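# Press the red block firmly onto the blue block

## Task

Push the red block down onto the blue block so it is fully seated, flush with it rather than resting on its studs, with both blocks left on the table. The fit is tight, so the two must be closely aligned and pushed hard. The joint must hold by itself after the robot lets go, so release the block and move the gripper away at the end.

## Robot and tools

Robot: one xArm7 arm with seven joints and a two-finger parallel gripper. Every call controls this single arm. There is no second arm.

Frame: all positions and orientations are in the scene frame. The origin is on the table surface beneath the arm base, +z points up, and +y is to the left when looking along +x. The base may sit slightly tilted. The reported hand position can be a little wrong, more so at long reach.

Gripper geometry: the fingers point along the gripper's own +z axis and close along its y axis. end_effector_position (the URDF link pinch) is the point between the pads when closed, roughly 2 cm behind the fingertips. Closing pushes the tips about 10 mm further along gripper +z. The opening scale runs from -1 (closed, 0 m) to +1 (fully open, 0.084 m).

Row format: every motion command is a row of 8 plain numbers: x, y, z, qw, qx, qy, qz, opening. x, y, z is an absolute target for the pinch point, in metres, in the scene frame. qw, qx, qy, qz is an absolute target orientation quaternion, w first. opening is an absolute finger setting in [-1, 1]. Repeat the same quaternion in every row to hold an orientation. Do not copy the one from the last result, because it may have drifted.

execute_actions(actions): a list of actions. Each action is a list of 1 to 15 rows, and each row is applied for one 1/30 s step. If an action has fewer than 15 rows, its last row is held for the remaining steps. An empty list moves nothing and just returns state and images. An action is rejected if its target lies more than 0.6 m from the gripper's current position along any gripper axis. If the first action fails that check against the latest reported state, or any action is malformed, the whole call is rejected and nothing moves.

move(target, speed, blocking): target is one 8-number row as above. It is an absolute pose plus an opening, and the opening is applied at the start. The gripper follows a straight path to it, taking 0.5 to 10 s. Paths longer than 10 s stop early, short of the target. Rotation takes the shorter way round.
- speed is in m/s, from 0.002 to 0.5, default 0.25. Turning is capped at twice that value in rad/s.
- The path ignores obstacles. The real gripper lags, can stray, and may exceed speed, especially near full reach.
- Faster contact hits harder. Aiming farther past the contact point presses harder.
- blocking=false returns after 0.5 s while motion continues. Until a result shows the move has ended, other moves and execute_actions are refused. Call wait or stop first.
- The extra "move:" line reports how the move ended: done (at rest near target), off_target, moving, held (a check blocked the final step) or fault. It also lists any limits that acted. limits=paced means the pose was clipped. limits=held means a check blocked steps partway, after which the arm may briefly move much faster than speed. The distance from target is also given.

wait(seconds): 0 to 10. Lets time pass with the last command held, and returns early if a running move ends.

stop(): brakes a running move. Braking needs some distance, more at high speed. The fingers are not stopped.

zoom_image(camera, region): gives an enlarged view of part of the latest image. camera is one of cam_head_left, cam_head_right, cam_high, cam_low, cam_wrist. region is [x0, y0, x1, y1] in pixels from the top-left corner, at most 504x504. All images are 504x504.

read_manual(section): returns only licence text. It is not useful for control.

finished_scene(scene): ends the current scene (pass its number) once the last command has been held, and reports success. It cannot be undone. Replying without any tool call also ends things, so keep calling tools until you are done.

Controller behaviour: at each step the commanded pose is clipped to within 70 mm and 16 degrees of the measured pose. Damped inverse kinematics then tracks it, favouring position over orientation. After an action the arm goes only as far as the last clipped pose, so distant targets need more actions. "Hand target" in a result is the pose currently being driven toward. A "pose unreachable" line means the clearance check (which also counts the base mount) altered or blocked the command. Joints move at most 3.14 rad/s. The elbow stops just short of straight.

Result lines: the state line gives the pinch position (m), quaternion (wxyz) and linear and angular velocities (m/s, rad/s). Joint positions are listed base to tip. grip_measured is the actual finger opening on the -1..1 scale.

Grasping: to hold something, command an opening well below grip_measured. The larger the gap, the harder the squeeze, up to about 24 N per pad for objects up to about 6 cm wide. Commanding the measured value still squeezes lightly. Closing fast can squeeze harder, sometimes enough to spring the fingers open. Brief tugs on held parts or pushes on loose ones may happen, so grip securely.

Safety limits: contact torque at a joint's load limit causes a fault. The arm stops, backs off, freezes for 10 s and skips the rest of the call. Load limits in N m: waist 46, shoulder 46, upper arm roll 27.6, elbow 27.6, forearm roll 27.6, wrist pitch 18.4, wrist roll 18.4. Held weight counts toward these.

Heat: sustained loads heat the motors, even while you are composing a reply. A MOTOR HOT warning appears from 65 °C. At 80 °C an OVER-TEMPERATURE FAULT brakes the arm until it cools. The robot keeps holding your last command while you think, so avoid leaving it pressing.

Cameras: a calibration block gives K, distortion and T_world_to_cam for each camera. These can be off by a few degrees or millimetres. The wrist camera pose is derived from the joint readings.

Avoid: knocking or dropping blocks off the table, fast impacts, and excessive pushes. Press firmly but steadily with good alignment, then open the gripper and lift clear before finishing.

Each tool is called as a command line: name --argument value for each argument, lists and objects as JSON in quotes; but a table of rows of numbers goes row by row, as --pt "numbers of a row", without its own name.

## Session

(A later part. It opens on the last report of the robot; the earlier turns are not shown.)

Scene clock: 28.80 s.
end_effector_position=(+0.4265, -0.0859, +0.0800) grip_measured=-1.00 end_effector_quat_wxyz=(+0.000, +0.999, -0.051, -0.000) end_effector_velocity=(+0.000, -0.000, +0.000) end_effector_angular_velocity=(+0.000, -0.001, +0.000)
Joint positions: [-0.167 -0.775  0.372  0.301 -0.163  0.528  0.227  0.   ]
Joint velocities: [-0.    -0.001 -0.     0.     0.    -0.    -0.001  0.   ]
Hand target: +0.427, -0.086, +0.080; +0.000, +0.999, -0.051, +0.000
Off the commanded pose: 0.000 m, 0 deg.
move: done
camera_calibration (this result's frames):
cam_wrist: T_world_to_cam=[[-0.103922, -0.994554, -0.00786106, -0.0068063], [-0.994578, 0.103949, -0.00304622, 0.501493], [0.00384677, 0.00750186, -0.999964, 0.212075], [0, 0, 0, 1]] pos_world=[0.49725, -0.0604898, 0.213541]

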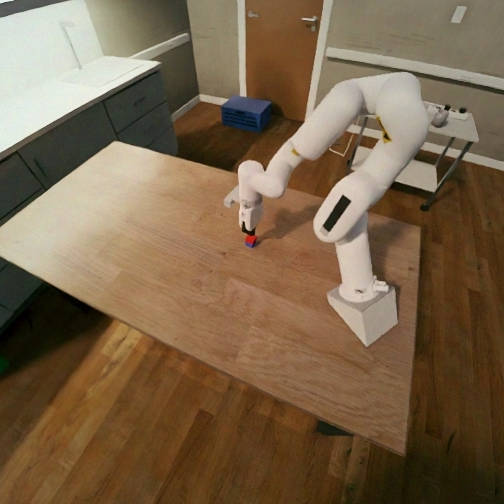

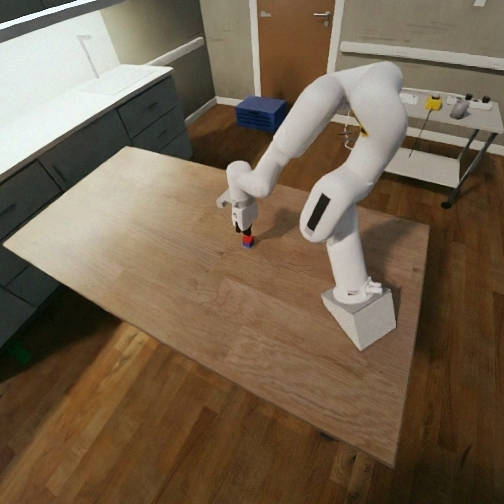

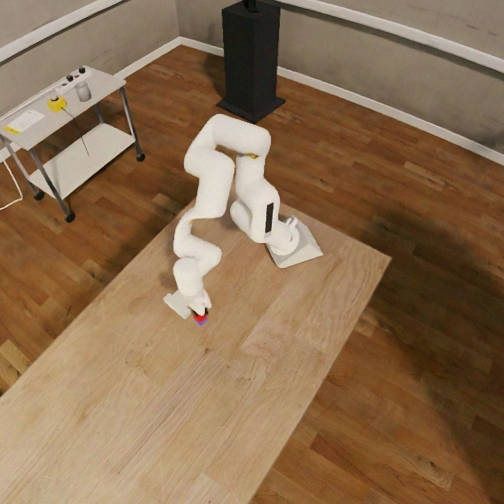

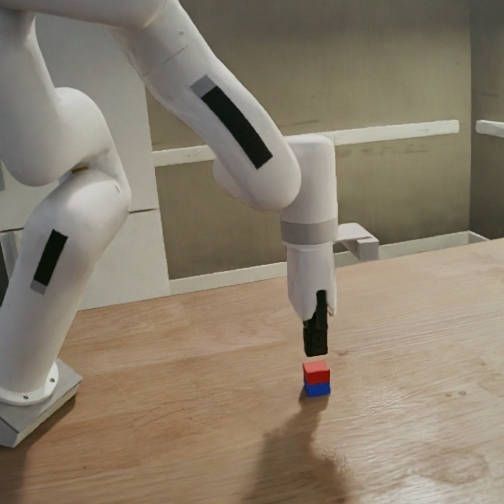

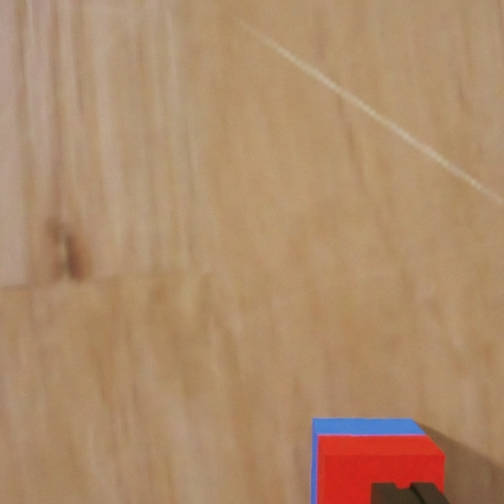

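move --target '[0.4265,-0.0859,0.053,0,0.9987,-0.0515,0,-1]' --speed 0.03

move --target '[0.4265,-0.0859,0.12,0,0.9987,-0.0515,0,-1]' --speed 0.1

zoom_image --camera "cam_low" --region '[260,300,380,420]'

Scene clock: 30.10 s.
end_effector_position=(+0.4313, -0.0858, +0.0569) grip_measured=-1.00 end_effector_quat_wxyz=(+0.000, +0.999, -0.051, +0.006) end_effector_velocity=(-0.003, -0.000, -0.003) end_effector_angular_velocity=(+0.001, +0.005, +0.001)
Joint positions: [-0.232 -0.682  0.406  0.298 -0.203  0.411  0.254  0.   ]
Joint velocities: [-0.003  0.004  0.    -0.005 -0.    -0.004 -0.002  0.   ]
Hand target: +0.426, -0.086, +0.053; -0.000, +0.999, -0.051, +0.000
Off the commanded pose: 0.006 m, 1 deg.
move: off_target
camera_calibration (this result's frames):
cam_wrist: T_world_to_cam=[[-0.102453, -0.994708, -0.00773135, -0.00706455], [-0.994602, 0.102564, -0.0157283, 0.506816], [0.0164381, 0.00607821, -0.999846, 0.183363], [0, 0, 0, 1]] pos_world=[0.500342, -0.0601227, 0.191252]

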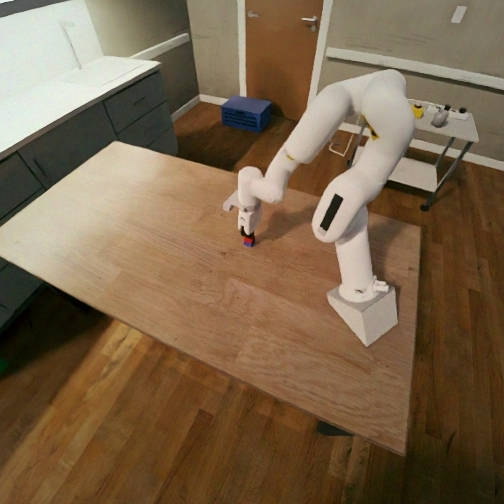

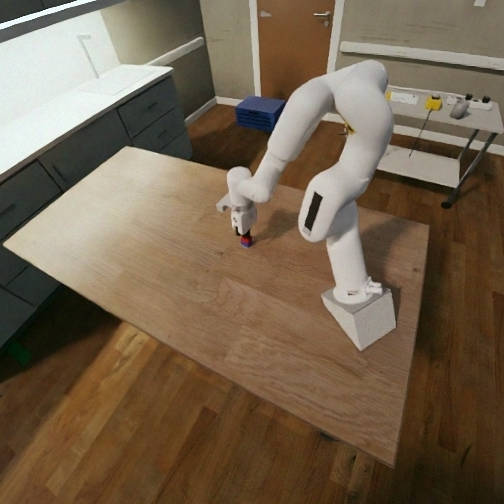

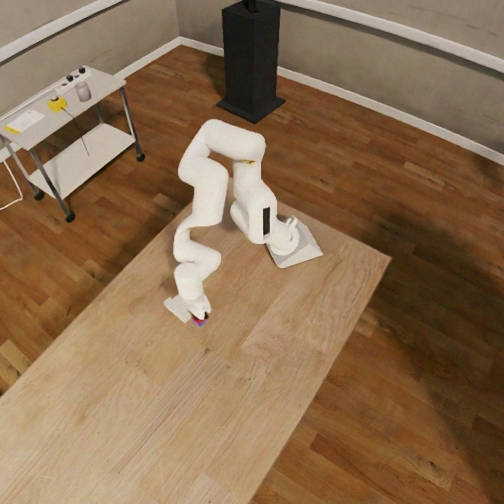

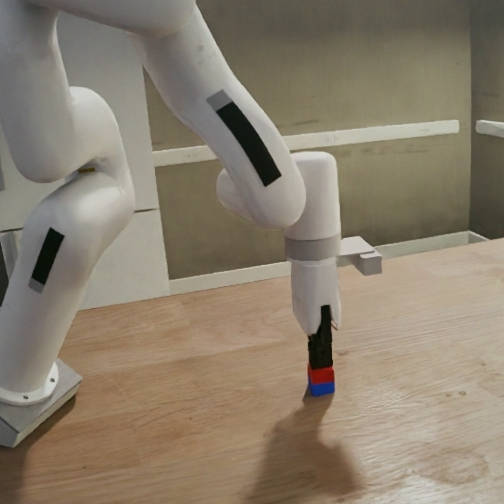

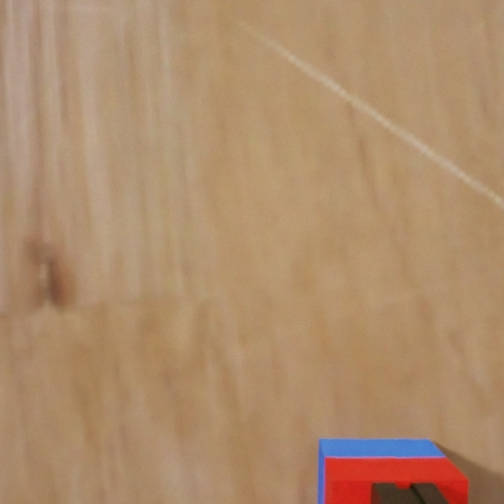

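Scene clock: 31.10 s.
end_effector_position=(+0.4263, -0.0862, +0.1194) grip_measured=-1.00 end_effector_quat_wxyz=(+0.000, +0.999, -0.052, -0.001) end_effector_velocity=(+0.001, +0.001, +0.002) end_effector_angular_velocity=(+0.001, -0.004, +0.002)
Joint positions: [-0.102 -0.903  0.351  0.334 -0.119  0.698  0.199  0.   ]
Joint velocities: [ 0.002 -0.002  0.001  0.003  0.001  0.002 -0.001  0.   ]
Hand target: +0.427, -0.086, +0.120; +0.000, +0.999, -0.052, -0.000
Off the commanded pose: 0.001 m, 0 deg.
move: done
camera_calibration (this result's frames):
cam_wrist: T_world_to_cam=[[-0.104096, -0.994541, -0.00724938, -0.00678168], [-0.994564, 0.104113, -0.00191052, 0.501303], [0.00265484, 0.00701109, -0.999972, 0.251979], [0, 0, 0, 1]] pos_world=[0.497203, -0.0607033, 0.252881]

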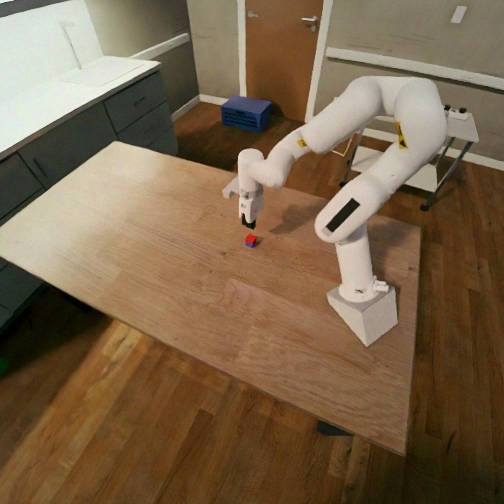

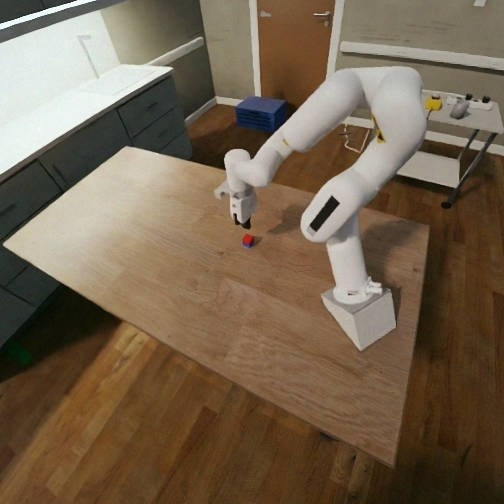

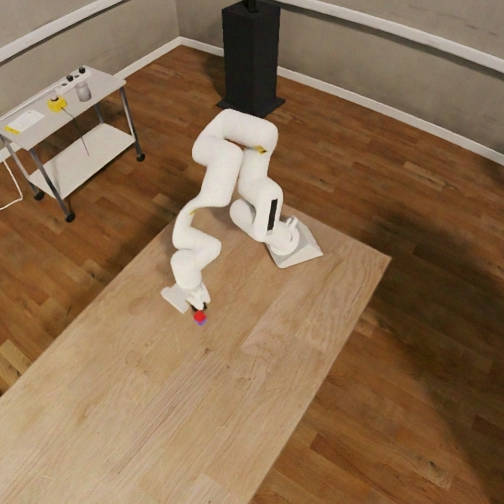

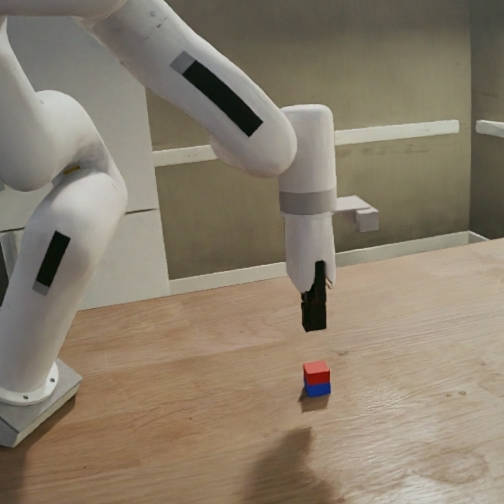

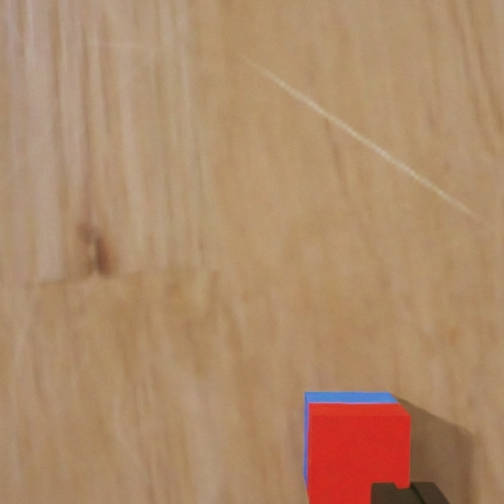

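Region (260, 300, 380, 420) of cam_low's 504x504 image, scaled by 4.200, with more detail than that image has.

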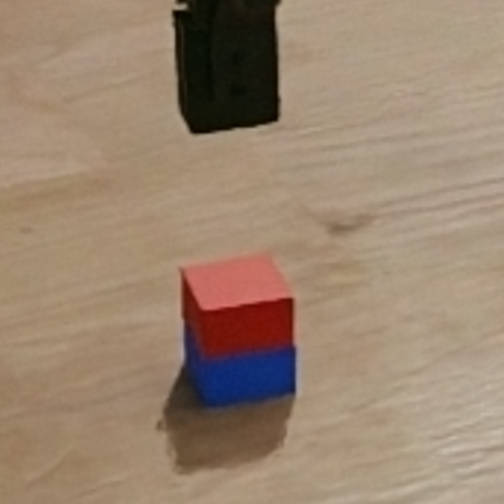

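Looks flush.

finished_scene --scene 1

The scene is finished: the task was done.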